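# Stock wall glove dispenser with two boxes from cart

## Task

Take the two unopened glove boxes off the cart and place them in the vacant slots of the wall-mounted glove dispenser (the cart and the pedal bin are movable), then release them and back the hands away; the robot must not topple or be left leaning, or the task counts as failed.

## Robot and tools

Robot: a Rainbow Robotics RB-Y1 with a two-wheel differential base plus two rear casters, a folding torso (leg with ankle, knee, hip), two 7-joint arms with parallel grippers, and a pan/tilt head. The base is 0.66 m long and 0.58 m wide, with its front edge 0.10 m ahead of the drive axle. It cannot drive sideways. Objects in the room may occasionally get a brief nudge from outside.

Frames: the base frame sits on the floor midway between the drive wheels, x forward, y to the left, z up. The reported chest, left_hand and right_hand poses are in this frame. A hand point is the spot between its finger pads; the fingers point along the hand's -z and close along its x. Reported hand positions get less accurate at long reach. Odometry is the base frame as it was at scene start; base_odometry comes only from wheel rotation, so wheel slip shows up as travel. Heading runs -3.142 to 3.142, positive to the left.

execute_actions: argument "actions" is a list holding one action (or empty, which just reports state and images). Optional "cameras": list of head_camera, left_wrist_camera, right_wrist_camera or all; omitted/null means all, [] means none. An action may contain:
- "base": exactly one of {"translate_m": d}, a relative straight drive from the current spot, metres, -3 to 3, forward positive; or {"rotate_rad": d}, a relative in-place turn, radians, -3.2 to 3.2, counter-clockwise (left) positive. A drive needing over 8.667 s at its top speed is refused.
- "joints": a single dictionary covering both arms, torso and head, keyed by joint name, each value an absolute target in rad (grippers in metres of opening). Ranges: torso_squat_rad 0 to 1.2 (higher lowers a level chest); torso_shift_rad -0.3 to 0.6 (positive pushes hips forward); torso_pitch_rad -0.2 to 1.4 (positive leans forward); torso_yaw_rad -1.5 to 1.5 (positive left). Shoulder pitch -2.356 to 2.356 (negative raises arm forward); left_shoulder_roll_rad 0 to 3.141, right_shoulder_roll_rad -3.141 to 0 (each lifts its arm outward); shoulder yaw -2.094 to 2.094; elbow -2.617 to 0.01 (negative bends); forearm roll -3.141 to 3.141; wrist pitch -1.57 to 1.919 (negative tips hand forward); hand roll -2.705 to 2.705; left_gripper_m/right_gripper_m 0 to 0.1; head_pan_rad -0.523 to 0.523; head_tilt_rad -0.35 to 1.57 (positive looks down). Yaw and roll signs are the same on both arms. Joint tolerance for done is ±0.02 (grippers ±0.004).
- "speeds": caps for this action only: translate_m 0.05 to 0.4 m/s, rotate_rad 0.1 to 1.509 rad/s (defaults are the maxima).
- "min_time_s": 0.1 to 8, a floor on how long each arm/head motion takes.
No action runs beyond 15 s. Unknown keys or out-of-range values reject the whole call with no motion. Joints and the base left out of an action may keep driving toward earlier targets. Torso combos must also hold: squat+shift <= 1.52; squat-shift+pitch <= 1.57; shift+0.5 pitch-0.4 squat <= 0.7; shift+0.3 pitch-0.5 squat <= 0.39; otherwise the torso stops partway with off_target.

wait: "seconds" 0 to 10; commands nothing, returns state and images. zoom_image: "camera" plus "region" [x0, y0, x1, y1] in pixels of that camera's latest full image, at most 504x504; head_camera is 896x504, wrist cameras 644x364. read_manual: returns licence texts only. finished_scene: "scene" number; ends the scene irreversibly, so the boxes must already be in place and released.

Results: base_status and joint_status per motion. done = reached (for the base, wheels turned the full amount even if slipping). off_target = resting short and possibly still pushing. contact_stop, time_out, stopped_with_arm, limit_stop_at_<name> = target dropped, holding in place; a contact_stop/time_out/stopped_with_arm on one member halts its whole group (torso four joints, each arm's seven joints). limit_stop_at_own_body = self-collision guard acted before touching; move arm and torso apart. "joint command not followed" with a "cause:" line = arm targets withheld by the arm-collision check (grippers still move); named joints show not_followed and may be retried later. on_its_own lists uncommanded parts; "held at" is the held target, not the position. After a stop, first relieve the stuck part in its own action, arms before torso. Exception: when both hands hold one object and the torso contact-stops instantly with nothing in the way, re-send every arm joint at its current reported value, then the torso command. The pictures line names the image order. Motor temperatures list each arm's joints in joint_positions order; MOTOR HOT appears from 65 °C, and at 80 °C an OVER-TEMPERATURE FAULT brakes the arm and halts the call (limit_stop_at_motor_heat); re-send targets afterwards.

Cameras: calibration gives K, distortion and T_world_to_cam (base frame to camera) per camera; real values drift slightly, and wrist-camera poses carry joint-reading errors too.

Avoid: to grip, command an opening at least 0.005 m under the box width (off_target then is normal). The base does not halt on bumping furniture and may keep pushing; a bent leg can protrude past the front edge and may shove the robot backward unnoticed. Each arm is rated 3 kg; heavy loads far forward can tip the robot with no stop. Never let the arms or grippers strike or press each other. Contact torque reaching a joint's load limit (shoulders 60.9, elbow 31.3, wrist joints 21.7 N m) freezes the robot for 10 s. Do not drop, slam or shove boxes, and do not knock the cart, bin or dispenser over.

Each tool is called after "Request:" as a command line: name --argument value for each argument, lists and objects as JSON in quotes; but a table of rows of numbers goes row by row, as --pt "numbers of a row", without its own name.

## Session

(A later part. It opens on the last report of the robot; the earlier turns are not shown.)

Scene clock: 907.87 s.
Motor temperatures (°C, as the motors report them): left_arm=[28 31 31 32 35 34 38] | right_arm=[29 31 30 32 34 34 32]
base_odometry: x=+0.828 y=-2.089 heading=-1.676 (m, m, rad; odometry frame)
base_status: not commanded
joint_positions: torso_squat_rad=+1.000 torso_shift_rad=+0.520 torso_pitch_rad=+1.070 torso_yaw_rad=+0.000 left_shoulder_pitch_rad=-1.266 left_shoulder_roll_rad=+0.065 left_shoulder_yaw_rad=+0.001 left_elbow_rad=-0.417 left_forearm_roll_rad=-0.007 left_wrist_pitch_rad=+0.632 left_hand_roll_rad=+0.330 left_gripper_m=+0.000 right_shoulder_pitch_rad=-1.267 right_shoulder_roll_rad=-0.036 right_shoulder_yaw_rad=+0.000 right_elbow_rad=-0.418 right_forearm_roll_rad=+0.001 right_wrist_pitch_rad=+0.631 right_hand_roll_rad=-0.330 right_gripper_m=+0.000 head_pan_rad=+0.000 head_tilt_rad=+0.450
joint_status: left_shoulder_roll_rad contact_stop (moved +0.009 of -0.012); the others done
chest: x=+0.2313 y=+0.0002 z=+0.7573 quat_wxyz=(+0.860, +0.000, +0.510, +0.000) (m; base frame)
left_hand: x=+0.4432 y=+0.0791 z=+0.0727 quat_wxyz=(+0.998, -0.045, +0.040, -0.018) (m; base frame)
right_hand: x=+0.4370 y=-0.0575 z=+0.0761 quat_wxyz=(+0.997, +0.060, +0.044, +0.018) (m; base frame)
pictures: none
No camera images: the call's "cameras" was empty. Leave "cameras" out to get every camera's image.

Request:
execute_actions --actions '[{"joints":{"torso_pitch_rad":0.75}}]' --cameras '["head_camera"]'

Request:
execute_actions --actions '[{"joints":{"left_wrist_pitch_rad":0.4,"right_wrist_pitch_rad":0.4,"left_shoulder_roll_rad":0.085,"right_shoulder_roll_rad":-0.055},"min_time_s":2}]' --cameras '["head_camera"]'

Scene clock: 917.83 s.
Motor temperatures (°C, as the motors report them): left_arm=[28 31 31 32 35 34 38] | right_arm=[30 32 30 32 34 34 32]
base_odometry: x=+0.828 y=-2.089 heading=-1.676 (m, m, rad; odometry frame)
base_status: not commanded
joint_positions: torso_squat_rad=+1.000 torso_shift_rad=+0.520 torso_pitch_rad=+0.750 torso_yaw_rad=+0.000 left_shoulder_pitch_rad=-1.266 left_shoulder_roll_rad=+0.065 left_shoulder_yaw_rad=+0.001 left_elbow_rad=-0.417 left_forearm_roll_rad=-0.007 left_wrist_pitch_rad=+0.632 left_hand_roll_rad=+0.330 left_gripper_m=+0.000 right_shoulder_pitch_rad=-1.267 right_shoulder_roll_rad=-0.035 right_shoulder_yaw_rad=+0.000 right_elbow_rad=-0.418 right_forearm_roll_rad=+0.001 right_wrist_pitch_rad=+0.631 right_hand_roll_rad=-0.330 right_gripper_m=+0.000 head_pan_rad=+0.000 head_tilt_rad=+0.450
joint_status: all done
chest: x=+0.1709 y=+0.0003 z=+0.8351 quat_wxyz=(+0.930, +0.000, +0.366, +0.000) (m; base frame)
left_hand: x=+0.5871 y=+0.0793 z=+0.2517 quat_wxyz=(+0.992, -0.041, -0.119, -0.024) (m; base frame)
right_hand: x=+0.5803 y=-0.0572 z=+0.2532 quat_wxyz=(+0.991, +0.057, -0.115, +0.027) (m; base frame)
pictures: head_camera
camera_calibration (this result's frames):
head_camera: T_world_to_cam=[[-0.0229196, -0.99862, 0.047248, -0.0392892], [-0.941348, 0.00564203, -0.337391, 0.697147], [0.336659, -0.0522096, -0.940178, 0.743286], [0, 0, 0, 1]] pos_world=[0.405124, -0.00436167, 0.935888]
Images, in order (width x height): head_camera 896x504.

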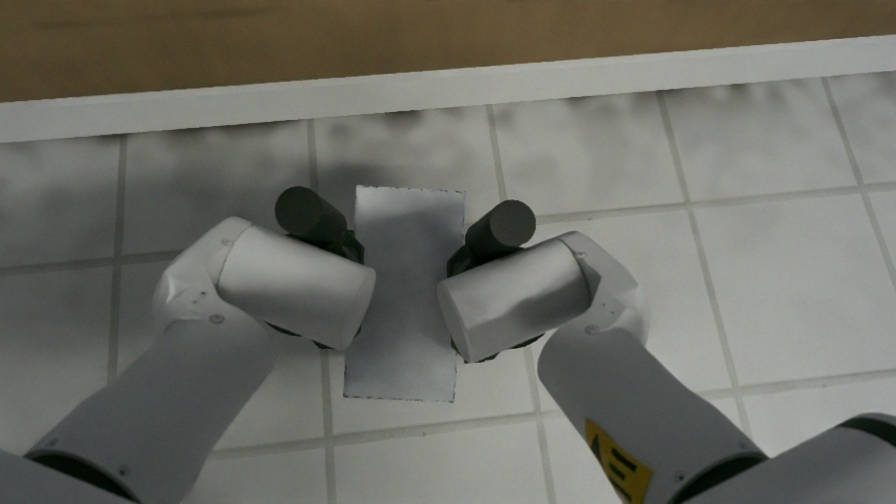

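Scene clock: 920.13 s.
Motor temperatures (°C, as the motors report them): left_arm=[29 32 31 32 35 34 38] | right_arm=[30 32 30 32 34 34 32]
base_odometry: x=+0.828 y=-2.089 heading=-1.676 (m, m, rad; odometry frame)
base_status: not commanded
joint_positions: torso_squat_rad=+1.000 torso_shift_rad=+0.520 torso_pitch_rad=+0.750 torso_yaw_rad=+0.000 left_shoulder_pitch_rad=-1.265 left_shoulder_roll_rad=+0.091 left_shoulder_yaw_rad=+0.001 left_elbow_rad=-0.416 left_forearm_roll_rad=-0.007 left_wrist_pitch_rad=+0.401 left_hand_roll_rad=+0.330 left_gripper_m=+0.000 right_shoulder_pitch_rad=-1.267 right_shoulder_roll_rad=-0.061 right_shoulder_yaw_rad=-0.001 right_elbow_rad=-0.418 right_forearm_roll_rad=+0.001 right_wrist_pitch_rad=+0.401 right_hand_roll_rad=-0.330 right_gripper_m=+0.000 head_pan_rad=+0.000 head_tilt_rad=+0.450
joint_status: all done
chest: x=+0.1709 y=+0.0003 z=+0.8351 quat_wxyz=(+0.930, +0.000, +0.366, +0.000) (m; base frame)
left_hand: x=+0.6401 y=+0.0793 z=+0.2710 quat_wxyz=(+0.971, -0.069, -0.230, -0.021) (m; base frame)
right_hand: x=+0.6329 y=-0.0571 z=+0.2718 quat_wxyz=(+0.970, +0.084, -0.225, +0.022) (m; base frame)
pictures: head_camera
camera_calibration (this result's frames):
head_camera: T_world_to_cam=[[-0.0229194, -0.99862, 0.0472478, -0.0392891], [-0.941348, 0.00564199, -0.337391, 0.697147], [0.336658, -0.0522094, -0.940178, 0.743286], [0, 0, 0, 1]] pos_world=[0.405124, -0.00436168, 0.935888]
Images, in order (width x height): head_camera 896x504.

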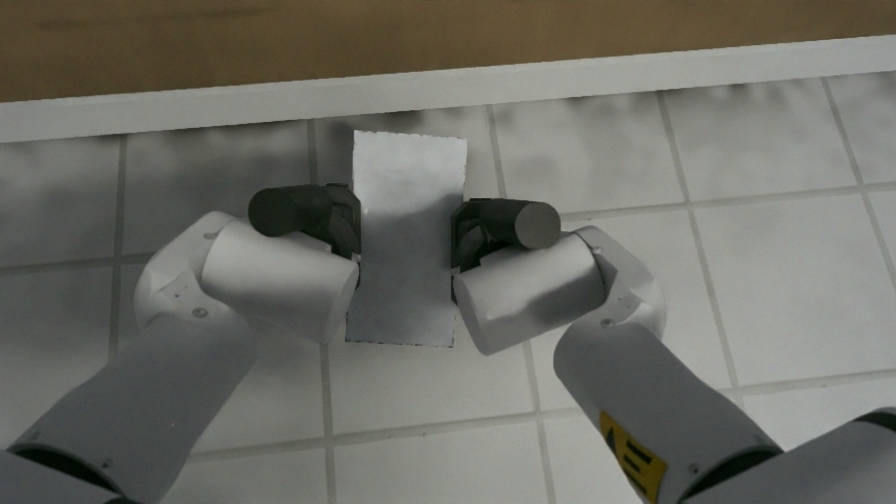

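Request:
execute_actions --actions '[{"base":{"translate_m":-0.3},"speeds":{"translate_m":0.15},"joints":{"left_wrist_pitch_rad":0.15,"right_wrist_pitch_rad":0.15,"left_shoulder_roll_rad":0.095,"right_shoulder_roll_rad":-0.085},"min_time_s":2.5}]' --cameras '["head_camera"]'

Request:
execute_actions --actions '[{"joints":{"left_wrist_pitch_rad":-0.1,"right_wrist_pitch_rad":-0.1,"left_shoulder_roll_rad":0.12,"right_shoulder_roll_rad":-0.11},"min_time_s":2.5}]' --cameras '["head_camera"]'

Scene clock: 934.50 s.
Motor temperatures (°C, as the motors report them): left_arm=[29 32 31 33 35 35 38] | right_arm=[31 32 30 33 34 35 32]
base_odometry: x=+0.859 y=-1.791 heading=-1.676 (m, m, rad; odometry frame)
base_status: done
joint_positions: torso_squat_rad=+1.000 torso_shift_rad=+0.520 torso_pitch_rad=+0.750 torso_yaw_rad=+0.000 left_shoulder_pitch_rad=-1.264 left_shoulder_roll_rad=+0.103 left_shoulder_yaw_rad=+0.002 left_elbow_rad=-0.416 left_forearm_roll_rad=-0.007 left_wrist_pitch_rad=+0.151 left_hand_roll_rad=+0.330 left_gripper_m=+0.000 right_shoulder_pitch_rad=-1.266 right_shoulder_roll_rad=-0.094 right_shoulder_yaw_rad=-0.001 right_elbow_rad=-0.417 right_forearm_roll_rad=+0.001 right_wrist_pitch_rad=+0.151 right_hand_roll_rad=-0.330 right_gripper_m=+0.000 head_pan_rad=+0.000 head_tilt_rad=+0.450
joint_status: all done
chest: x=+0.1708 y=+0.0003 z=+0.8351 quat_wxyz=(+0.930, +0.000, +0.366, +0.000) (m; base frame)
left_hand: x=+0.6863 y=+0.0705 z=+0.3034 quat_wxyz=(+0.933, -0.104, -0.343, -0.021) (m; base frame)
right_hand: x=+0.6848 y=-0.0629 z=+0.3045 quat_wxyz=(+0.933, +0.110, -0.342, +0.019) (m; base frame)
pictures: head_camera
camera_calibration (this result's frames):
head_camera: T_world_to_cam=[[-0.0229228, -0.99862, 0.0472465, -0.0392886], [-0.941325, 0.00564207, -0.337454, 0.697171], [0.336722, -0.0522097, -0.940156, 0.743276], [0, 0, 0, 1]] pos_world=[0.405087, -0.00436162, 0.935914]
Images, in order (width x height): head_camera 896x504.

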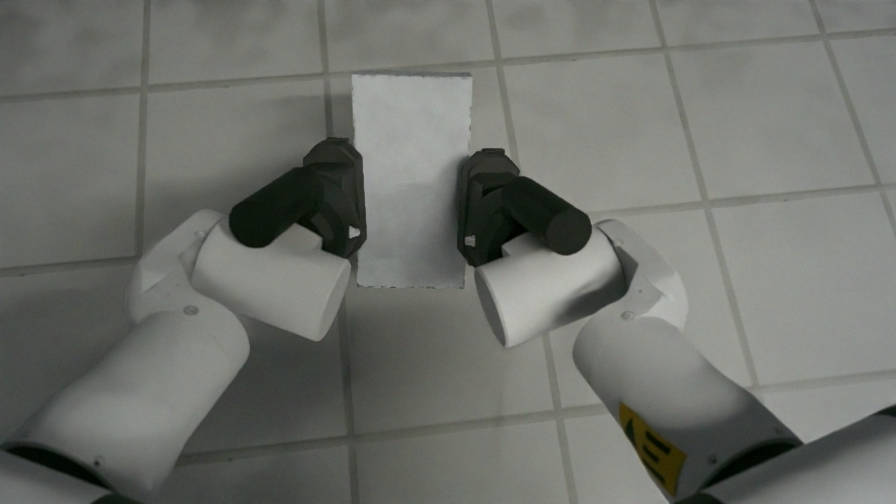

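Scene clock: 937.30 s.
Motor temperatures (°C, as the motors report them): left_arm=[29 32 31 33 35 35 38] | right_arm=[31 32 30 34 34 35 32]
base_odometry: x=+0.859 y=-1.791 heading=-1.676 (m, m, rad; odometry frame)
base_status: not commanded
joint_positions: torso_squat_rad=+1.000 torso_shift_rad=+0.520 torso_pitch_rad=+0.750 torso_yaw_rad=+0.000 left_shoulder_pitch_rad=-1.264 left_shoulder_roll_rad=+0.128 left_shoulder_yaw_rad=+0.003 left_elbow_rad=-0.416 left_forearm_roll_rad=-0.006 left_wrist_pitch_rad=-0.099 left_hand_roll_rad=+0.330 left_gripper_m=+0.000 right_shoulder_pitch_rad=-1.266 right_shoulder_roll_rad=-0.118 right_shoulder_yaw_rad=-0.002 right_elbow_rad=-0.417 right_forearm_roll_rad=+0.000 right_wrist_pitch_rad=-0.099 right_hand_roll_rad=-0.330 right_gripper_m=+0.000 head_pan_rad=+0.000 head_tilt_rad=+0.450
joint_status: all done
chest: x=+0.1708 y=+0.0003 z=+0.8351 quat_wxyz=(+0.930, +0.000, +0.366, +0.000) (m; base frame)
left_hand: x=+0.7270 y=+0.0722 z=+0.3477 quat_wxyz=(+0.881, -0.132, -0.453, -0.022) (m; base frame)
right_hand: x=+0.7259 y=-0.0651 z=+0.3488 quat_wxyz=(+0.881, +0.138, -0.453, +0.019) (m; base frame)
pictures: head_camera
camera_calibration (this result's frames):
head_camera: T_world_to_cam=[[-0.0229226, -0.99862, 0.0472464, -0.0392885], [-0.941325, 0.00564192, -0.337454, 0.697171], [0.336722, -0.0522096, -0.940156, 0.743275], [0, 0, 0, 1]] pos_world=[0.405088, -0.0043616, 0.935914]
Images, in order (width x height): head_camera 896x504.

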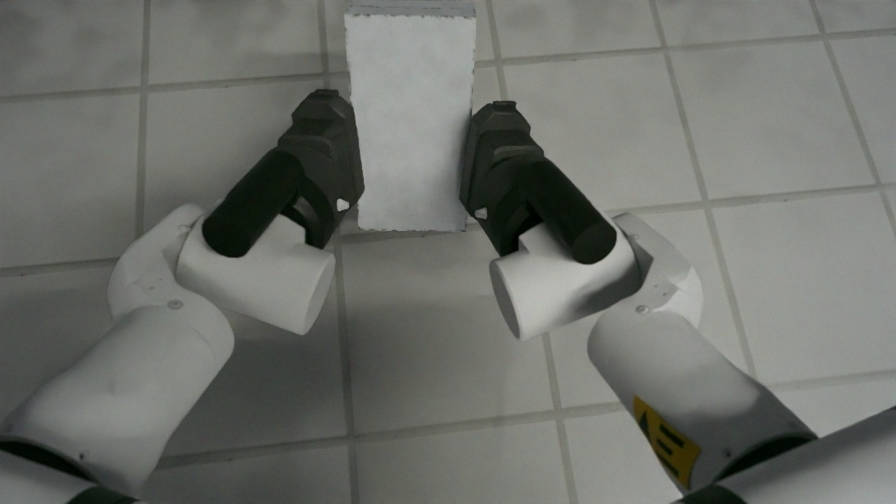

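Request:
execute_actions --actions '[{"joints":{"torso_pitch_rad":0.035,"torso_shift_rad":0.2,"head_tilt_rad":0.6}}]' --cameras '["head_camera"]'

Request:
execute_actions --actions '[{"base":{"rotate_rad":1.2},"speeds":{"rotate_rad":0.4},"joints":{"head_pan_rad":0.5,"head_tilt_rad":0.4}}]' --cameras '["head_camera"]'

Scene clock: 952.13 s.
Motor temperatures (°C, as the motors report them): left_arm=[31 33 31 34 34 36 38] | right_arm=[33 33 31 35 34 36 32]
base_odometry: x=+0.859 y=-1.791 heading=-1.676 (m, m, rad; odometry frame)
base_status: not commanded
joint_positions: torso_squat_rad=+1.000 torso_shift_rad=+0.200 torso_pitch_rad=+0.035 torso_yaw_rad=+0.000 left_shoulder_pitch_rad=-1.264 left_shoulder_roll_rad=+0.128 left_shoulder_yaw_rad=+0.003 left_elbow_rad=-0.416 left_forearm_roll_rad=-0.006 left_wrist_pitch_rad=-0.099 left_hand_roll_rad=+0.330 left_gripper_m=+0.000 right_shoulder_pitch_rad=-1.266 right_shoulder_roll_rad=-0.118 right_shoulder_yaw_rad=-0.002 right_elbow_rad=-0.417 right_forearm_roll_rad=+0.000 right_wrist_pitch_rad=-0.099 right_hand_roll_rad=-0.330 right_gripper_m=+0.000 head_pan_rad=+0.000 head_tilt_rad=+0.600
joint_status: all done
chest: x=-0.1420 y=+0.0004 z=+0.9604 quat_wxyz=(+1.000, +0.000, +0.018, +0.000) (m; base frame)
left_hand: x=+0.5975 y=+0.0728 z=+0.9569 quat_wxyz=(+0.667, -0.116, -0.733, -0.066) (m; base frame)
right_hand: x=+0.5960 y=-0.0646 z=+0.9570 quat_wxyz=(+0.667, +0.123, -0.732, +0.066) (m; base frame)
pictures: head_camera
camera_calibration (this result's frames):
head_camera: T_world_to_cam=[[-0.0440757, -0.998642, 0.0277752, -0.0380465], [-0.614419, 0.00517441, -0.788963, 0.91214], [0.787748, -0.0518397, -0.613813, 0.744237], [0, 0, 0, 1]] pos_world=[-0.0275121, -0.00413365, 1.17752]
Images, in order (width x height): head_camera 896x504.

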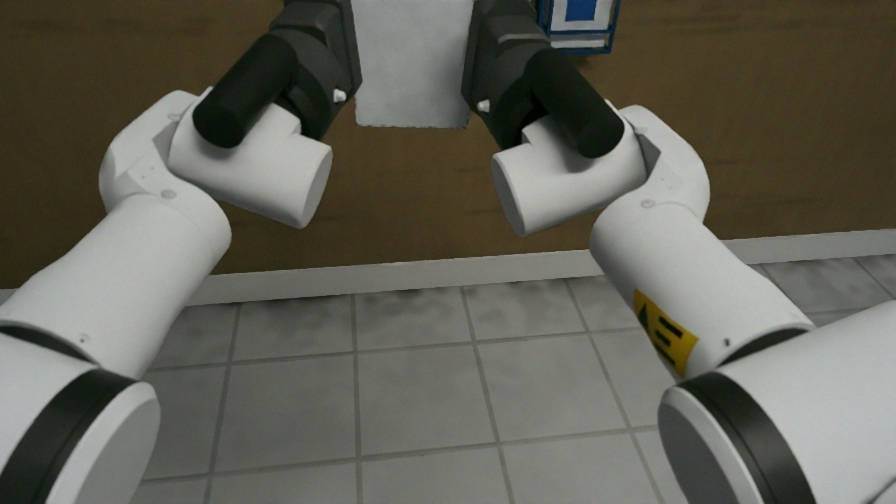

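Scene clock: 956.27 s.
Motor temperatures (°C, as the motors report them): left_arm=[31 33 31 34 34 36 38] | right_arm=[34 33 31 35 34 36 32]
base_odometry: x=+0.859 y=-1.791 heading=-0.476 (m, m, rad; odometry frame)
base_status: done
joint_positions: torso_squat_rad=+1.000 torso_shift_rad=+0.200 torso_pitch_rad=+0.035 torso_yaw_rad=+0.000 left_shoulder_pitch_rad=-1.264 left_shoulder_roll_rad=+0.128 left_shoulder_yaw_rad=+0.003 left_elbow_rad=-0.416 left_forearm_roll_rad=-0.006 left_wrist_pitch_rad=-0.099 left_hand_roll_rad=+0.330 left_gripper_m=+0.000 right_shoulder_pitch_rad=-1.266 right_shoulder_roll_rad=-0.118 right_shoulder_yaw_rad=-0.002 right_elbow_rad=-0.417 right_forearm_roll_rad=+0.000 right_wrist_pitch_rad=-0.099 right_hand_roll_rad=-0.330 right_gripper_m=+0.000 head_pan_rad=+0.500 head_tilt_rad=+0.400
joint_status: all done
chest: x=-0.1420 y=+0.0004 z=+0.9604 quat_wxyz=(+1.000, +0.000, +0.018, +0.000) (m; base frame)
left_hand: x=+0.5976 y=+0.0728 z=+0.9569 quat_wxyz=(+0.667, -0.116, -0.733, -0.066) (m; base frame)
right_hand: x=+0.5960 y=-0.0646 z=+0.9570 quat_wxyz=(+0.667, +0.123, -0.732, +0.066) (m; base frame)
pictures: head_camera
camera_calibration (this result's frames):
head_camera: T_world_to_cam=[[0.4358, -0.900043, 0.00140067, 0.0466913], [-0.397478, -0.193854, -0.896901, 1.06191], [0.807521, 0.390312, -0.442229, 0.547288], [0, 0, 0, 1]] pos_world=[-0.0402102, 0.0342658, 1.19438]
Images, in order (width x height): head_camera 896x504.

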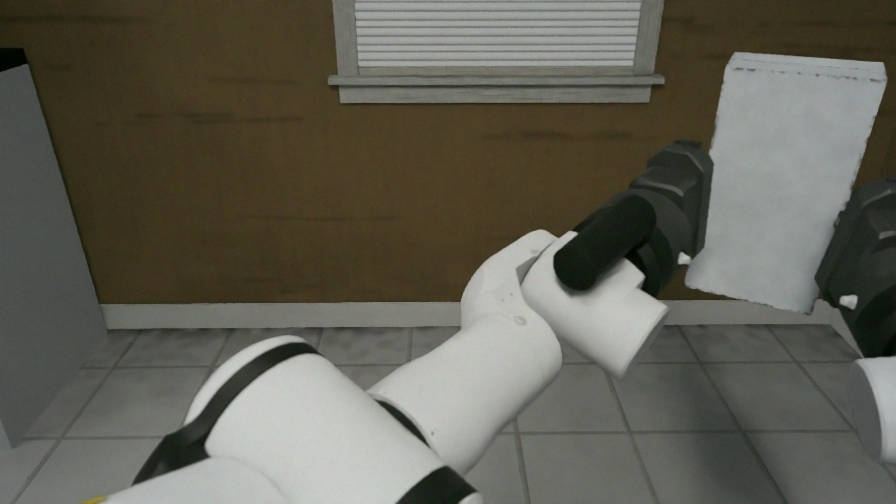

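Request:
execute_actions --actions '[{"base":{"rotate_rad":1.0},"speeds":{"rotate_rad":0.4}}]' --cameras '["head_camera"]'

Request:
execute_actions --actions '[{"base":{"rotate_rad":1.0},"speeds":{"rotate_rad":0.4}}]' --cameras '["head_camera"]'

Scene clock: 969.00 s.
Motor temperatures (°C, as the motors report them): left_arm=[33 33 31 35 34 36 38] | right_arm=[36 33 31 36 33 36 32]
base_odometry: x=+0.859 y=-1.791 heading=+0.523 (m, m, rad; odometry frame)
base_status: done
joint_positions: torso_squat_rad=+1.000 torso_shift_rad=+0.200 torso_pitch_rad=+0.035 torso_yaw_rad=+0.000 left_shoulder_pitch_rad=-1.264 left_shoulder_roll_rad=+0.128 left_shoulder_yaw_rad=+0.003 left_elbow_rad=-0.416 left_forearm_roll_rad=-0.006 left_wrist_pitch_rad=-0.099 left_hand_roll_rad=+0.330 left_gripper_m=+0.000 right_shoulder_pitch_rad=-1.266 right_shoulder_roll_rad=-0.118 right_shoulder_yaw_rad=-0.002 right_elbow_rad=-0.417 right_forearm_roll_rad=+0.000 right_wrist_pitch_rad=-0.099 right_hand_roll_rad=-0.330 right_gripper_m=+0.000 head_pan_rad=+0.500 head_tilt_rad=+0.400
joint_status: not commanded
chest: x=-0.1420 y=+0.0004 z=+0.9604 quat_wxyz=(+1.000, +0.000, +0.018, +0.000) (m; base frame)
left_hand: x=+0.5976 y=+0.0728 z=+0.9569 quat_wxyz=(+0.667, -0.116, -0.733, -0.066) (m; base frame)
right_hand: x=+0.5960 y=-0.0646 z=+0.9570 quat_wxyz=(+0.667, +0.123, -0.732, +0.066) (m; base frame)
pictures: head_camera
camera_calibration (this result's frames):
head_camera: T_world_to_cam=[[0.435787, -0.900049, 0.00140121, 0.0466891], [-0.397481, -0.193849, -0.896901, 1.0619], [0.807526, 0.390301, -0.442229, 0.547289], [0, 0, 0, 1]] pos_world=[-0.0402096, 0.0342647, 1.19438]
Images, in order (width x height): head_camera 896x504.

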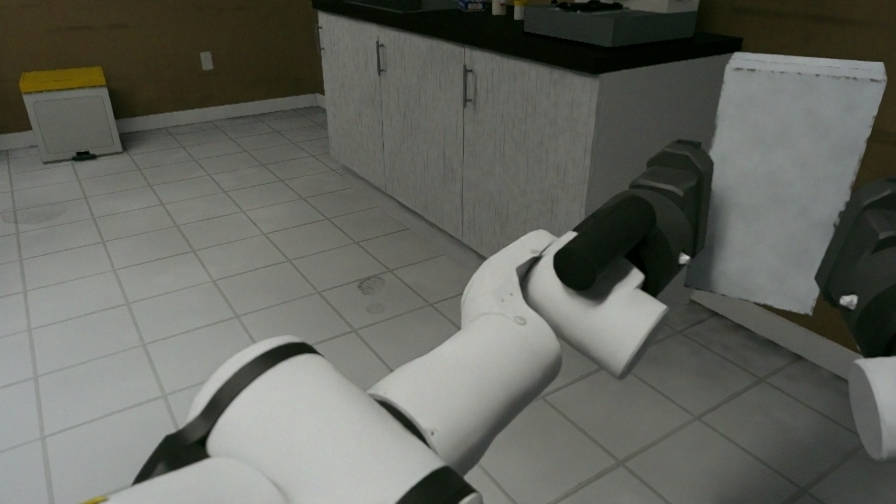

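Scene clock: 972.63 s.
Motor temperatures (°C, as the motors report them): left_arm=[33 33 31 35 34 36 38] | right_arm=[36 33 31 37 33 36 32]
base_odometry: x=+0.859 y=-1.791 heading=+1.523 (m, m, rad; odometry frame)
base_status: done
joint_positions: torso_squat_rad=+1.000 torso_shift_rad=+0.200 torso_pitch_rad=+0.035 torso_yaw_rad=+0.000 left_shoulder_pitch_rad=-1.264 left_shoulder_roll_rad=+0.128 left_shoulder_yaw_rad=+0.003 left_elbow_rad=-0.416 left_forearm_roll_rad=-0.006 left_wrist_pitch_rad=-0.099 left_hand_roll_rad=+0.330 left_gripper_m=+0.000 right_shoulder_pitch_rad=-1.266 right_shoulder_roll_rad=-0.118 right_shoulder_yaw_rad=-0.002 right_elbow_rad=-0.417 right_forearm_roll_rad=+0.000 right_wrist_pitch_rad=-0.099 right_hand_roll_rad=-0.330 right_gripper_m=+0.000 head_pan_rad=+0.500 head_tilt_rad=+0.400
joint_status: not commanded
chest: x=-0.1420 y=+0.0004 z=+0.9604 quat_wxyz=(+1.000, +0.000, +0.018, +0.000) (m; base frame)
left_hand: x=+0.5976 y=+0.0728 z=+0.9569 quat_wxyz=(+0.667, -0.116, -0.733, -0.066) (m; base frame)
right_hand: x=+0.5960 y=-0.0646 z=+0.9570 quat_wxyz=(+0.667, +0.123, -0.732, +0.066) (m; base frame)
pictures: head_camera
camera_calibration (this result's frames):
head_camera: T_world_to_cam=[[0.435779, -0.900053, 0.00140162, 0.0466876], [-0.397482, -0.193846, -0.896901, 1.0619], [0.80753, 0.390294, -0.442229, 0.547289], [0, 0, 0, 1]] pos_world=[-0.0402094, 0.0342638, 1.19438]
Images, in order (width x height): head_camera 896x504.

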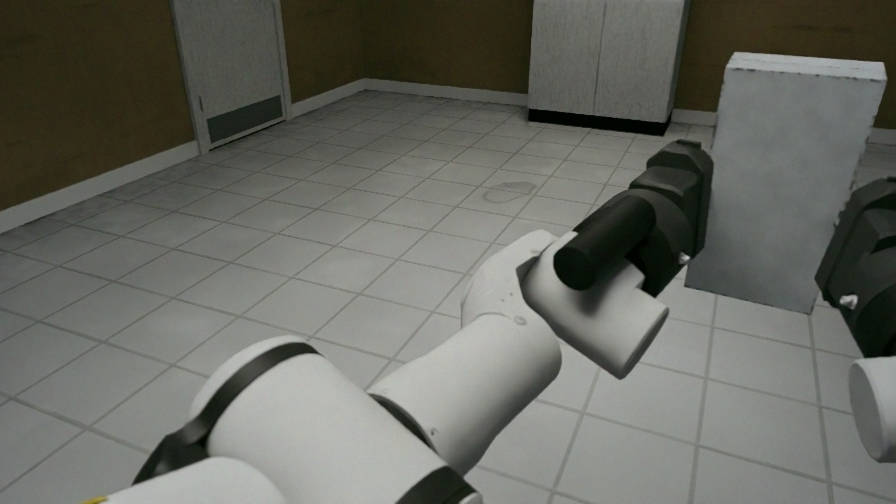

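Request:
execute_actions --actions '[{"base":{"rotate_rad":-0.75},"speeds":{"rotate_rad":0.4},"joints":{"head_pan_rad":0.3,"head_tilt_rad":0.3,"torso_squat_rad":0.5,"torso_shift_rad":0.1}}]' --cameras '[]'

Request:
execute_actions --actions '[{"base":{"translate_m":0.8},"speeds":{"translate_m":0.25}}]' --cameras '["head_camera"]'

Scene clock: 985.77 s.
Motor temperatures (°C, as the motors report them): left_arm=[34 33 31 36 34 37 38] | right_arm=[37 33 31 37 33 37 32]
base_odometry: x=+0.859 y=-1.791 heading=+0.773 (m, m, rad; odometry frame)
base_status: done
joint_positions: torso_squat_rad=+0.500 torso_shift_rad=+0.100 torso_pitch_rad=+0.035 torso_yaw_rad=+0.000 left_shoulder_pitch_rad=-1.264 left_shoulder_roll_rad=+0.128 left_shoulder_yaw_rad=+0.003 left_elbow_rad=-0.416 left_forearm_roll_rad=-0.006 left_wrist_pitch_rad=-0.099 left_hand_roll_rad=+0.330 left_gripper_m=+0.000 right_shoulder_pitch_rad=-1.266 right_shoulder_roll_rad=-0.118 right_shoulder_yaw_rad=-0.002 right_elbow_rad=-0.418 right_forearm_roll_rad=+0.000 right_wrist_pitch_rad=-0.099 right_hand_roll_rad=-0.330 right_gripper_m=+0.000 head_pan_rad=+0.300 head_tilt_rad=+0.300
joint_status: all done
chest: x=-0.1557 y=+0.0006 z=+1.2010 quat_wxyz=(+1.000, +0.000, +0.018, +0.000) (m; base frame)
left_hand: x=+0.5838 y=+0.0731 z=+1.1974 quat_wxyz=(+0.667, -0.116, -0.733, -0.066) (m; base frame)
right_hand: x=+0.5823 y=-0.0644 z=+1.1975 quat_wxyz=(+0.667, +0.123, -0.732, +0.066) (m; base frame)
pictures: none
No camera images: the call's "cameras" was empty. Leave "cameras" out to get every camera's image.

Scene clock: 990.07 s.
Motor temperatures (°C, as the motors report them): left_arm=[34 33 31 36 34 37 38] | right_arm=[38 33 31 38 33 37 32]
base_odometry: x=+1.432 y=-1.233 heading=+0.773 (m, m, rad; odometry frame)
base_status: done
joint_positions: torso_squat_rad=+0.500 torso_shift_rad=+0.100 torso_pitch_rad=+0.035 torso_yaw_rad=+0.000 left_shoulder_pitch_rad=-1.264 left_shoulder_roll_rad=+0.128 left_shoulder_yaw_rad=+0.003 left_elbow_rad=-0.416 left_forearm_roll_rad=-0.006 left_wrist_pitch_rad=-0.099 left_hand_roll_rad=+0.330 left_gripper_m=+0.000 right_shoulder_pitch_rad=-1.266 right_shoulder_roll_rad=-0.118 right_shoulder_yaw_rad=-0.002 right_elbow_rad=-0.418 right_forearm_roll_rad=+0.000 right_wrist_pitch_rad=-0.099 right_hand_roll_rad=-0.330 right_gripper_m=+0.000 head_pan_rad=+0.300 head_tilt_rad=+0.300
joint_status: not commanded
chest: x=-0.1557 y=+0.0006 z=+1.2010 quat_wxyz=(+1.000, +0.000, +0.018, +0.000) (m; base frame)
left_hand: x=+0.5839 y=+0.0731 z=+1.1973 quat_wxyz=(+0.667, -0.116, -0.733, -0.066) (m; base frame)
right_hand: x=+0.5823 y=-0.0644 z=+1.1975 quat_wxyz=(+0.667, +0.123, -0.732, +0.066) (m; base frame)
pictures: head_camera
camera_calibration (this result's frames):
head_camera: T_world_to_cam=[[0.246967, -0.969019, 0.00301053, 0.026392], [-0.341307, -0.0898933, -0.935644, 1.33356], [0.906927, 0.230046, -0.352933, 0.552295], [0, 0, 0, 1]] pos_world=[-0.0522562, 0.0183994, 1.44258]
Images, in order (width x height): head_camera 896x504.

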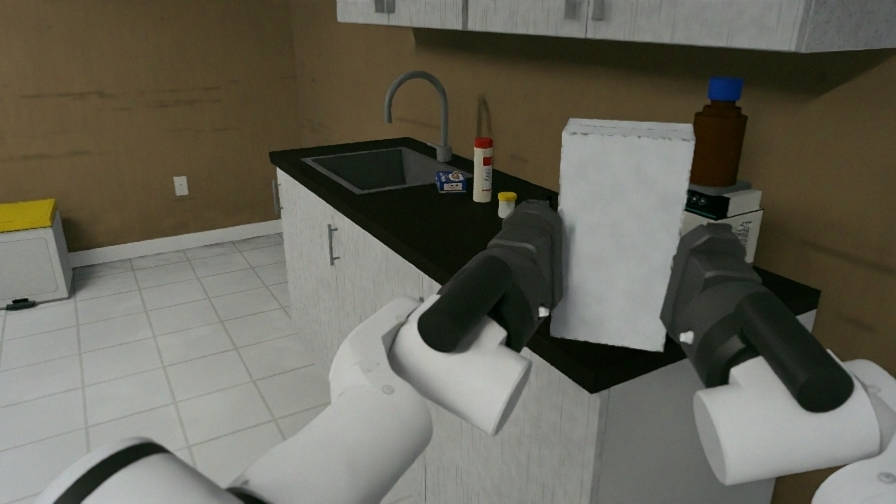

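Request:
execute_actions --actions '[{"joints":{"torso_yaw_rad":0.6,"head_pan_rad":-0.5,"head_tilt_rad":0.45}}]' --cameras '["head_camera"]'

Scene clock: 1002.83 s.
Motor temperatures (°C, as the motors report them): left_arm=[35 33 31 36 34 37 38] | right_arm=[38 33 31 38 33 37 32]
base_odometry: x=+1.432 y=-1.233 heading=+0.773 (m, m, rad; odometry frame)
base_status: not commanded
joint_positions: torso_squat_rad=+0.500 torso_shift_rad=+0.100 torso_pitch_rad=+0.035 torso_yaw_rad=+0.600 left_shoulder_pitch_rad=-1.264 left_shoulder_roll_rad=+0.128 left_shoulder_yaw_rad=+0.003 left_elbow_rad=-0.416 left_forearm_roll_rad=-0.006 left_wrist_pitch_rad=-0.099 left_hand_roll_rad=+0.330 left_gripper_m=+0.000 right_shoulder_pitch_rad=-1.266 right_shoulder_roll_rad=-0.118 right_shoulder_yaw_rad=-0.002 right_elbow_rad=-0.418 right_forearm_roll_rad=+0.000 right_wrist_pitch_rad=-0.099 right_hand_roll_rad=-0.330 right_gripper_m=+0.000 head_pan_rad=-0.500 head_tilt_rad=+0.450
joint_status: all done
chest: x=-0.1557 y=+0.0007 z=+1.2010 quat_wxyz=(+0.955, +0.005, +0.017, +0.295) (m; base frame)
left_hand: x=+0.4139 y=+0.4780 z=+1.2032 quat_wxyz=(+0.658, +0.113, -0.734, +0.126) (m; base frame)
right_hand: x=+0.4902 y=+0.3636 z=+1.2006 quat_wxyz=(+0.616, +0.340, -0.664, +0.253) (m; base frame)
pictures: head_camera
camera_calibration (this result's frames):
head_camera: T_world_to_cam=[[0.0522219, -0.998483, 0.0174497, -0.00577153], [-0.488001, -0.0407604, -0.871891, 1.22443], [0.871279, 0.0370163, -0.489389, 0.741937], [0, 0, 0, 1]] pos_world=[-0.0486077, 0.0166819, 1.43077]
Images, in order (width x height): head_camera 896x504.

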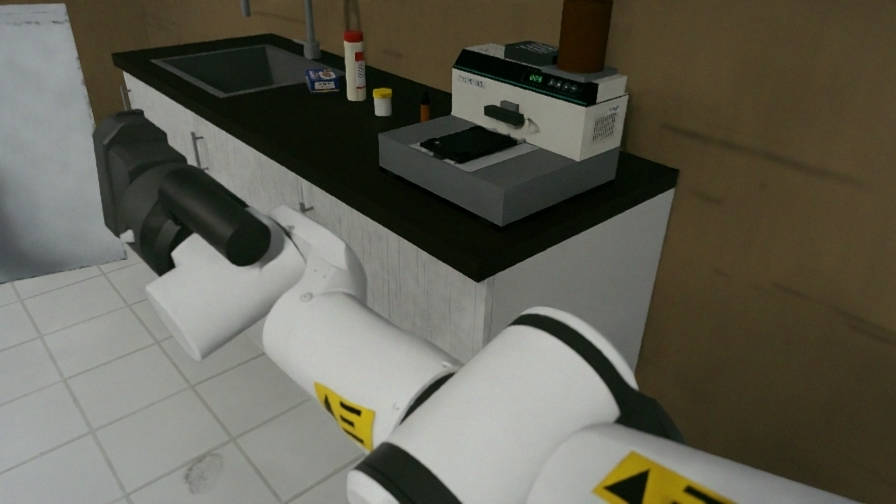

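Request:
execute_actions --actions '[{"base":{"rotate_rad":0.78},"speeds":{"rotate_rad":0.4},"joints":{"torso_yaw_rad":0,"head_pan_rad":0}}]' --cameras '[]'

Request:
execute_actions --actions '[{"base":{"translate_m":1.28},"speeds":{"translate_m":0.25}}]' --cameras '[]'

Request:
execute_actions --actions '[{"base":{"rotate_rad":-1.553},"speeds":{"rotate_rad":0.4},"joints":{"head_pan_rad":0.3}}]' --cameras '["head_camera"]'

Scene clock: 1019.87 s.
Motor temperatures (°C, as the motors report them): left_arm=[36 33 31 36 34 37 38] | right_arm=[39 33 31 39 33 37 32]
base_odometry: x=+1.432 y=-1.233 heading=+1.552 (m, m, rad; odometry frame)
base_status: done
joint_positions: torso_squat_rad=+0.500 torso_shift_rad=+0.100 torso_pitch_rad=+0.035 torso_yaw_rad=+0.000 left_shoulder_pitch_rad=-1.264 left_shoulder_roll_rad=+0.128 left_shoulder_yaw_rad=+0.003 left_elbow_rad=-0.416 left_forearm_roll_rad=-0.006 left_wrist_pitch_rad=-0.099 left_hand_roll_rad=+0.330 left_gripper_m=+0.000 right_shoulder_pitch_rad=-1.266 right_shoulder_roll_rad=-0.118 right_shoulder_yaw_rad=-0.002 right_elbow_rad=-0.418 right_forearm_roll_rad=+0.000 right_wrist_pitch_rad=-0.099 right_hand_roll_rad=-0.330 right_gripper_m=+0.000 head_pan_rad=+0.000 head_tilt_rad=+0.450
joint_status: all done
chest: x=-0.1557 y=+0.0006 z=+1.2010 quat_wxyz=(+1.000, +0.000, +0.018, +0.000) (m; base frame)
left_hand: x=+0.5839 y=+0.0730 z=+1.1974 quat_wxyz=(+0.667, -0.116, -0.733, -0.066) (m; base frame)
right_hand: x=+0.5823 y=-0.0646 z=+1.1976 quat_wxyz=(+0.667, +0.123, -0.732, +0.066) (m; base frame)
pictures: none
No camera images: the call's "cameras" was empty. Leave "cameras" out to get every camera's image.

Scene clock: 1026.17 s.
Motor temperatures (°C, as the motors report them): left_arm=[36 33 31 36 34 37 38] | right_arm=[40 33 31 39 33 37 32]
base_odometry: x=+1.455 y=+0.047 heading=+1.553 (m, m, rad; odometry frame)
base_status: done
joint_positions: torso_squat_rad=+0.500 torso_shift_rad=+0.100 torso_pitch_rad=+0.035 torso_yaw_rad=+0.000 left_shoulder_pitch_rad=-1.264 left_shoulder_roll_rad=+0.128 left_shoulder_yaw_rad=+0.003 left_elbow_rad=-0.416 left_forearm_roll_rad=-0.006 left_wrist_pitch_rad=-0.099 left_hand_roll_rad=+0.330 left_gripper_m=+0.000 right_shoulder_pitch_rad=-1.266 right_shoulder_roll_rad=-0.118 right_shoulder_yaw_rad=-0.002 right_elbow_rad=-0.418 right_forearm_roll_rad=+0.000 right_wrist_pitch_rad=-0.099 right_hand_roll_rad=-0.330 right_gripper_m=+0.000 head_pan_rad=+0.000 head_tilt_rad=+0.450
joint_status: not commanded
chest: x=-0.1557 y=+0.0006 z=+1.2010 quat_wxyz=(+1.000, +0.000, +0.018, +0.000) (m; base frame)
left_hand: x=+0.5839 y=+0.0730 z=+1.1973 quat_wxyz=(+0.667, -0.116, -0.733, -0.066) (m; base frame)
right_hand: x=+0.5823 y=-0.0646 z=+1.1976 quat_wxyz=(+0.667, +0.123, -0.732, +0.066) (m; base frame)
pictures: none
No camera images: the call's "cameras" was empty. Leave "cameras" out to get every camera's image.

Scene clock: 1031.17 s.
Motor temperatures (°C, as the motors report them): left_arm=[36 33 31 37 34 37 38] | right_arm=[40 33 31 39 33 37 32]
base_odometry: x=+1.455 y=+0.047 heading=+0.000 (m, m, rad; odometry frame)
base_status: done
joint_positions: torso_squat_rad=+0.500 torso_shift_rad=+0.100 torso_pitch_rad=+0.035 torso_yaw_rad=+0.000 left_shoulder_pitch_rad=-1.264 left_shoulder_roll_rad=+0.128 left_shoulder_yaw_rad=+0.003 left_elbow_rad=-0.416 left_forearm_roll_rad=-0.006 left_wrist_pitch_rad=-0.099 left_hand_roll_rad=+0.330 left_gripper_m=+0.000 right_shoulder_pitch_rad=-1.266 right_shoulder_roll_rad=-0.118 right_shoulder_yaw_rad=-0.002 right_elbow_rad=-0.418 right_forearm_roll_rad=+0.000 right_wrist_pitch_rad=-0.099 right_hand_roll_rad=-0.330 right_gripper_m=+0.000 head_pan_rad=+0.300 head_tilt_rad=+0.450
joint_status: all done
chest: x=-0.1557 y=+0.0006 z=+1.2010 quat_wxyz=(+1.000, +0.000, +0.018, +0.000) (m; base frame)
left_hand: x=+0.5839 y=+0.0730 z=+1.1973 quat_wxyz=(+0.667, -0.116, -0.733, -0.066) (m; base frame)
right_hand: x=+0.5823 y=-0.0645 z=+1.1976 quat_wxyz=(+0.667, +0.123, -0.732, +0.066) (m; base frame)
pictures: head_camera
camera_calibration (this result's frames):
head_camera: T_world_to_cam=[[0.249277, -0.968377, 0.0103585, 0.016376], [-0.470909, -0.130553, -0.872468, 1.22872], [0.84623, 0.212609, -0.488561, 0.734531], [0, 0, 0, 1]] pos_world=[-0.047049, 0.0201036, 1.43071]
Images, in order (width x height): head_camera 896x504.

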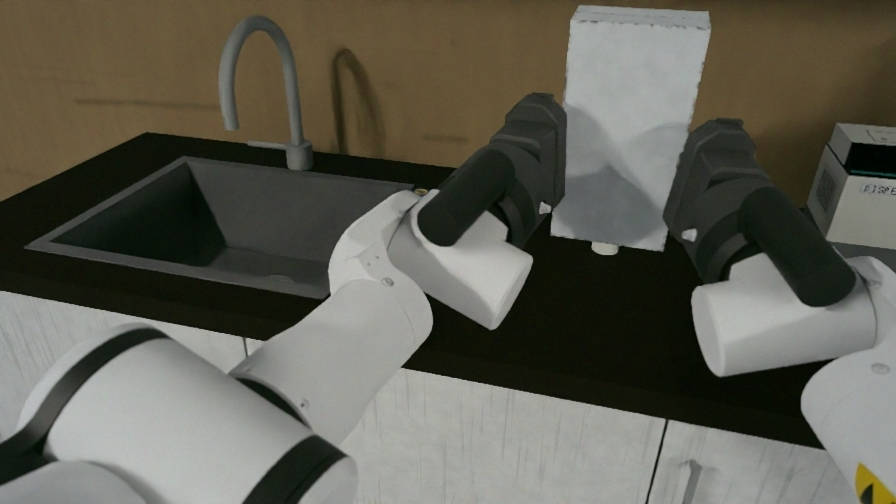

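Request:
execute_actions --actions '[{"base":{"translate_m":0.08},"speeds":{"translate_m":0.08}}]' --cameras '[]'

Request:
execute_actions --actions '[{"joints":{"torso_squat_rad":0.76,"head_tilt_rad":0.55}}]' --cameras '["head_camera","right_wrist_camera"]'

Scene clock: 1039.90 s.
Motor temperatures (°C, as the motors report them): left_arm=[36 33 31 37 34 37 38] | right_arm=[40 33 31 39 33 37 32]
base_odometry: x=+1.535 y=+0.047 heading=+0.000 (m, m, rad; odometry frame)
base_status: done
joint_positions: torso_squat_rad=+0.500 torso_shift_rad=+0.100 torso_pitch_rad=+0.035 torso_yaw_rad=+0.000 left_shoulder_pitch_rad=-1.264 left_shoulder_roll_rad=+0.128 left_shoulder_yaw_rad=+0.003 left_elbow_rad=-0.416 left_forearm_roll_rad=-0.006 left_wrist_pitch_rad=-0.099 left_hand_roll_rad=+0.330 left_gripper_m=+0.000 right_shoulder_pitch_rad=-1.266 right_shoulder_roll_rad=-0.118 right_shoulder_yaw_rad=-0.002 right_elbow_rad=-0.418 right_forearm_roll_rad=+0.000 right_wrist_pitch_rad=-0.099 right_hand_roll_rad=-0.330 right_gripper_m=+0.000 head_pan_rad=+0.300 head_tilt_rad=+0.450
joint_status: not commanded
chest: x=-0.1557 y=+0.0006 z=+1.2010 quat_wxyz=(+1.000, +0.000, +0.018, +0.000) (m; base frame)
left_hand: x=+0.5839 y=+0.0730 z=+1.1974 quat_wxyz=(+0.667, -0.116, -0.733, -0.066) (m; base frame)
right_hand: x=+0.5823 y=-0.0645 z=+1.1976 quat_wxyz=(+0.667, +0.123, -0.732, +0.066) (m; base frame)
pictures: none
No camera images: the call's "cameras" was empty. Leave "cameras" out to get every camera's image.

Scene clock: 1041.60 s.
Motor temperatures (°C, as the motors report them): left_arm=[36 33 31 37 34 37 38] | right_arm=[40 33 31 39 33 37 32]
base_odometry: x=+1.535 y=+0.047 heading=+0.000 (m, m, rad; odometry frame)
base_status: not commanded
joint_positions: torso_squat_rad=+0.760 torso_shift_rad=+0.100 torso_pitch_rad=+0.035 torso_yaw_rad=+0.000 left_shoulder_pitch_rad=-1.264 left_shoulder_roll_rad=+0.128 left_shoulder_yaw_rad=+0.003 left_elbow_rad=-0.416 left_forearm_roll_rad=-0.006 left_wrist_pitch_rad=-0.099 left_hand_roll_rad=+0.330 left_gripper_m=+0.000 right_shoulder_pitch_rad=-1.266 right_shoulder_roll_rad=-0.118 right_shoulder_yaw_rad=-0.002 right_elbow_rad=-0.418 right_forearm_roll_rad=+0.000 right_wrist_pitch_rad=-0.099 right_hand_roll_rad=-0.330 right_gripper_m=+0.000 head_pan_rad=+0.300 head_tilt_rad=+0.550
joint_status: all done
chest: x=-0.1665 y=+0.0005 z=+1.0946 quat_wxyz=(+1.000, +0.000, +0.018, +0.000) (m; base frame)
left_hand: x=+0.5731 y=+0.0729 z=+1.0912 quat_wxyz=(+0.667, -0.116, -0.733, -0.066) (m; base frame)
right_hand: x=+0.5715 y=-0.0646 z=+1.0914 quat_wxyz=(+0.667, +0.123, -0.732, +0.066) (m; base frame)
pictures: head_camera, right_wrist_camera
camera_calibration (this result's frames):
head_camera: T_world_to_cam=[[0.251473, -0.967747, 0.0150882, 0.0142736], [-0.551455, -0.156074, -0.819475, 1.05118], [0.795399, 0.197755, -0.572917, 0.793932], [0, 0, 0, 1]] pos_world=[-0.0554049, 0.0208709, 1.31606]
right_wrist_camera: T_world_to_cam=[[0.109913, 0.0966476, -0.989231, 1.02506], [-0.826832, 0.561229, -0.0370374, 0.577881], [0.551605, 0.821999, 0.141598, -0.326751], [0, 0, 0, 1]] pos_world=[0.54538, -0.154804, 1.08169]
Images, in order (width x height): head_camera 896x504, right_wrist_camera 644x364.

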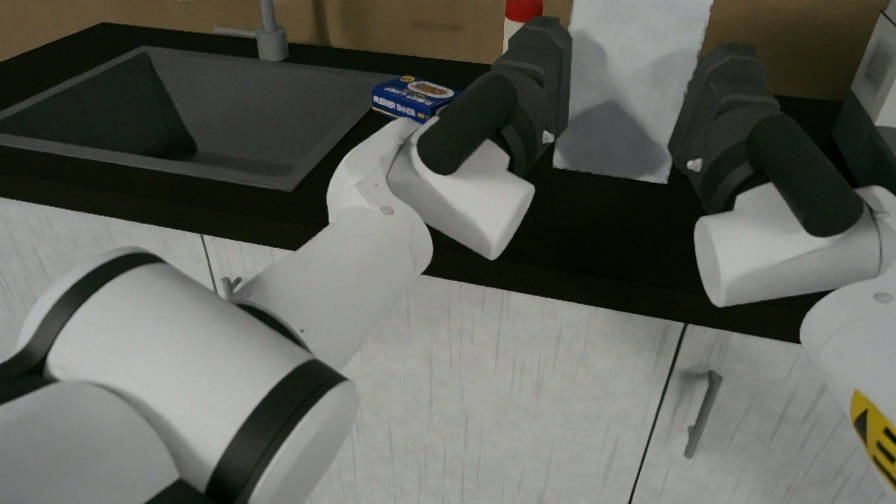

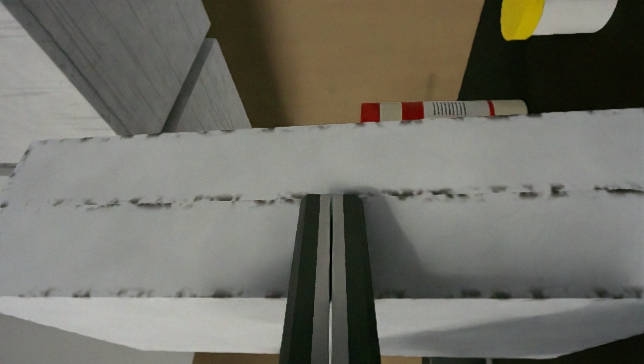

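Request:
execute_actions --actions '[{"base":{"translate_m":0.07},"speeds":{"translate_m":0.08},"joints":{"torso_squat_rad":0.86}}]' --cameras '["head_camera","right_wrist_camera"]'

Scene clock: 1049.20 s.
Motor temperatures (°C, as the motors report them): left_arm=[36 33 31 37 34 37 38] | right_arm=[40 33 31 39 33 37 32]
base_odometry: x=+1.605 y=+0.047 heading=-0.001 (m, m, rad; odometry frame)
base_status: done
joint_positions: torso_squat_rad=+0.860 torso_shift_rad=+0.100 torso_pitch_rad=+0.035 torso_yaw_rad=+0.000 left_shoulder_pitch_rad=-1.264 left_shoulder_roll_rad=+0.128 left_shoulder_yaw_rad=+0.003 left_elbow_rad=-0.416 left_forearm_roll_rad=-0.006 left_wrist_pitch_rad=-0.099 left_hand_roll_rad=+0.330 left_gripper_m=+0.000 right_shoulder_pitch_rad=-1.266 right_shoulder_roll_rad=-0.118 right_shoulder_yaw_rad=-0.002 right_elbow_rad=-0.418 right_forearm_roll_rad=+0.000 right_wrist_pitch_rad=-0.099 right_hand_roll_rad=-0.330 right_gripper_m=+0.000 head_pan_rad=+0.300 head_tilt_rad=+0.550
joint_status: all done
chest: x=-0.1714 y=+0.0005 z=+1.0442 quat_wxyz=(+1.000, +0.000, +0.018, +0.000) (m; base frame)
left_hand: x=+0.5682 y=+0.0729 z=+1.0405 quat_wxyz=(+0.667, -0.116, -0.733, -0.066) (m; base frame)
right_hand: x=+0.5666 y=-0.0647 z=+1.0408 quat_wxyz=(+0.667, +0.123, -0.732, +0.066) (m; base frame)
pictures: head_camera, right_wrist_camera
camera_calibration (this result's frames):
head_camera: T_world_to_cam=[[0.251478, -0.967747, 0.0150079, 0.0163052], [-0.551722, -0.156076, -0.819294, 1.00692], [0.795212, 0.197754, -0.573177, 0.769179], [0, 0, 0, 1]] pos_world=[-0.0602237, 0.0208258, 1.26559]
right_wrist_camera: T_world_to_cam=[[0.109677, 0.0966619, -0.989256, 0.975691], [-0.826856, 0.561207, -0.0368359, 0.571781], [0.551616, 0.822012, 0.141477, -0.316742], [0, 0, 0, 1]] pos_world=[0.540489, -0.154834, 1.03108]
Images, in order (width x height): head_camera 896x504, right_wrist_camera 644x364.

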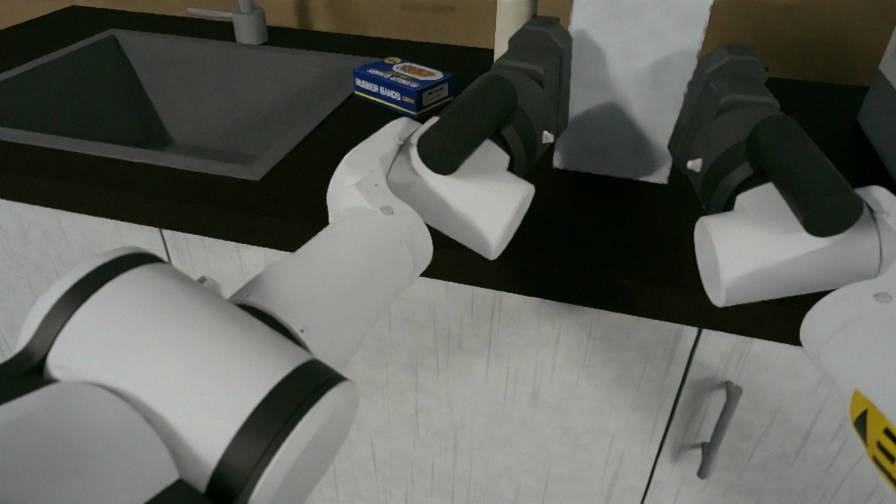

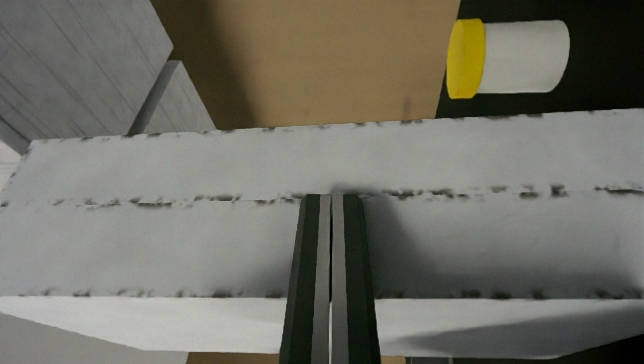

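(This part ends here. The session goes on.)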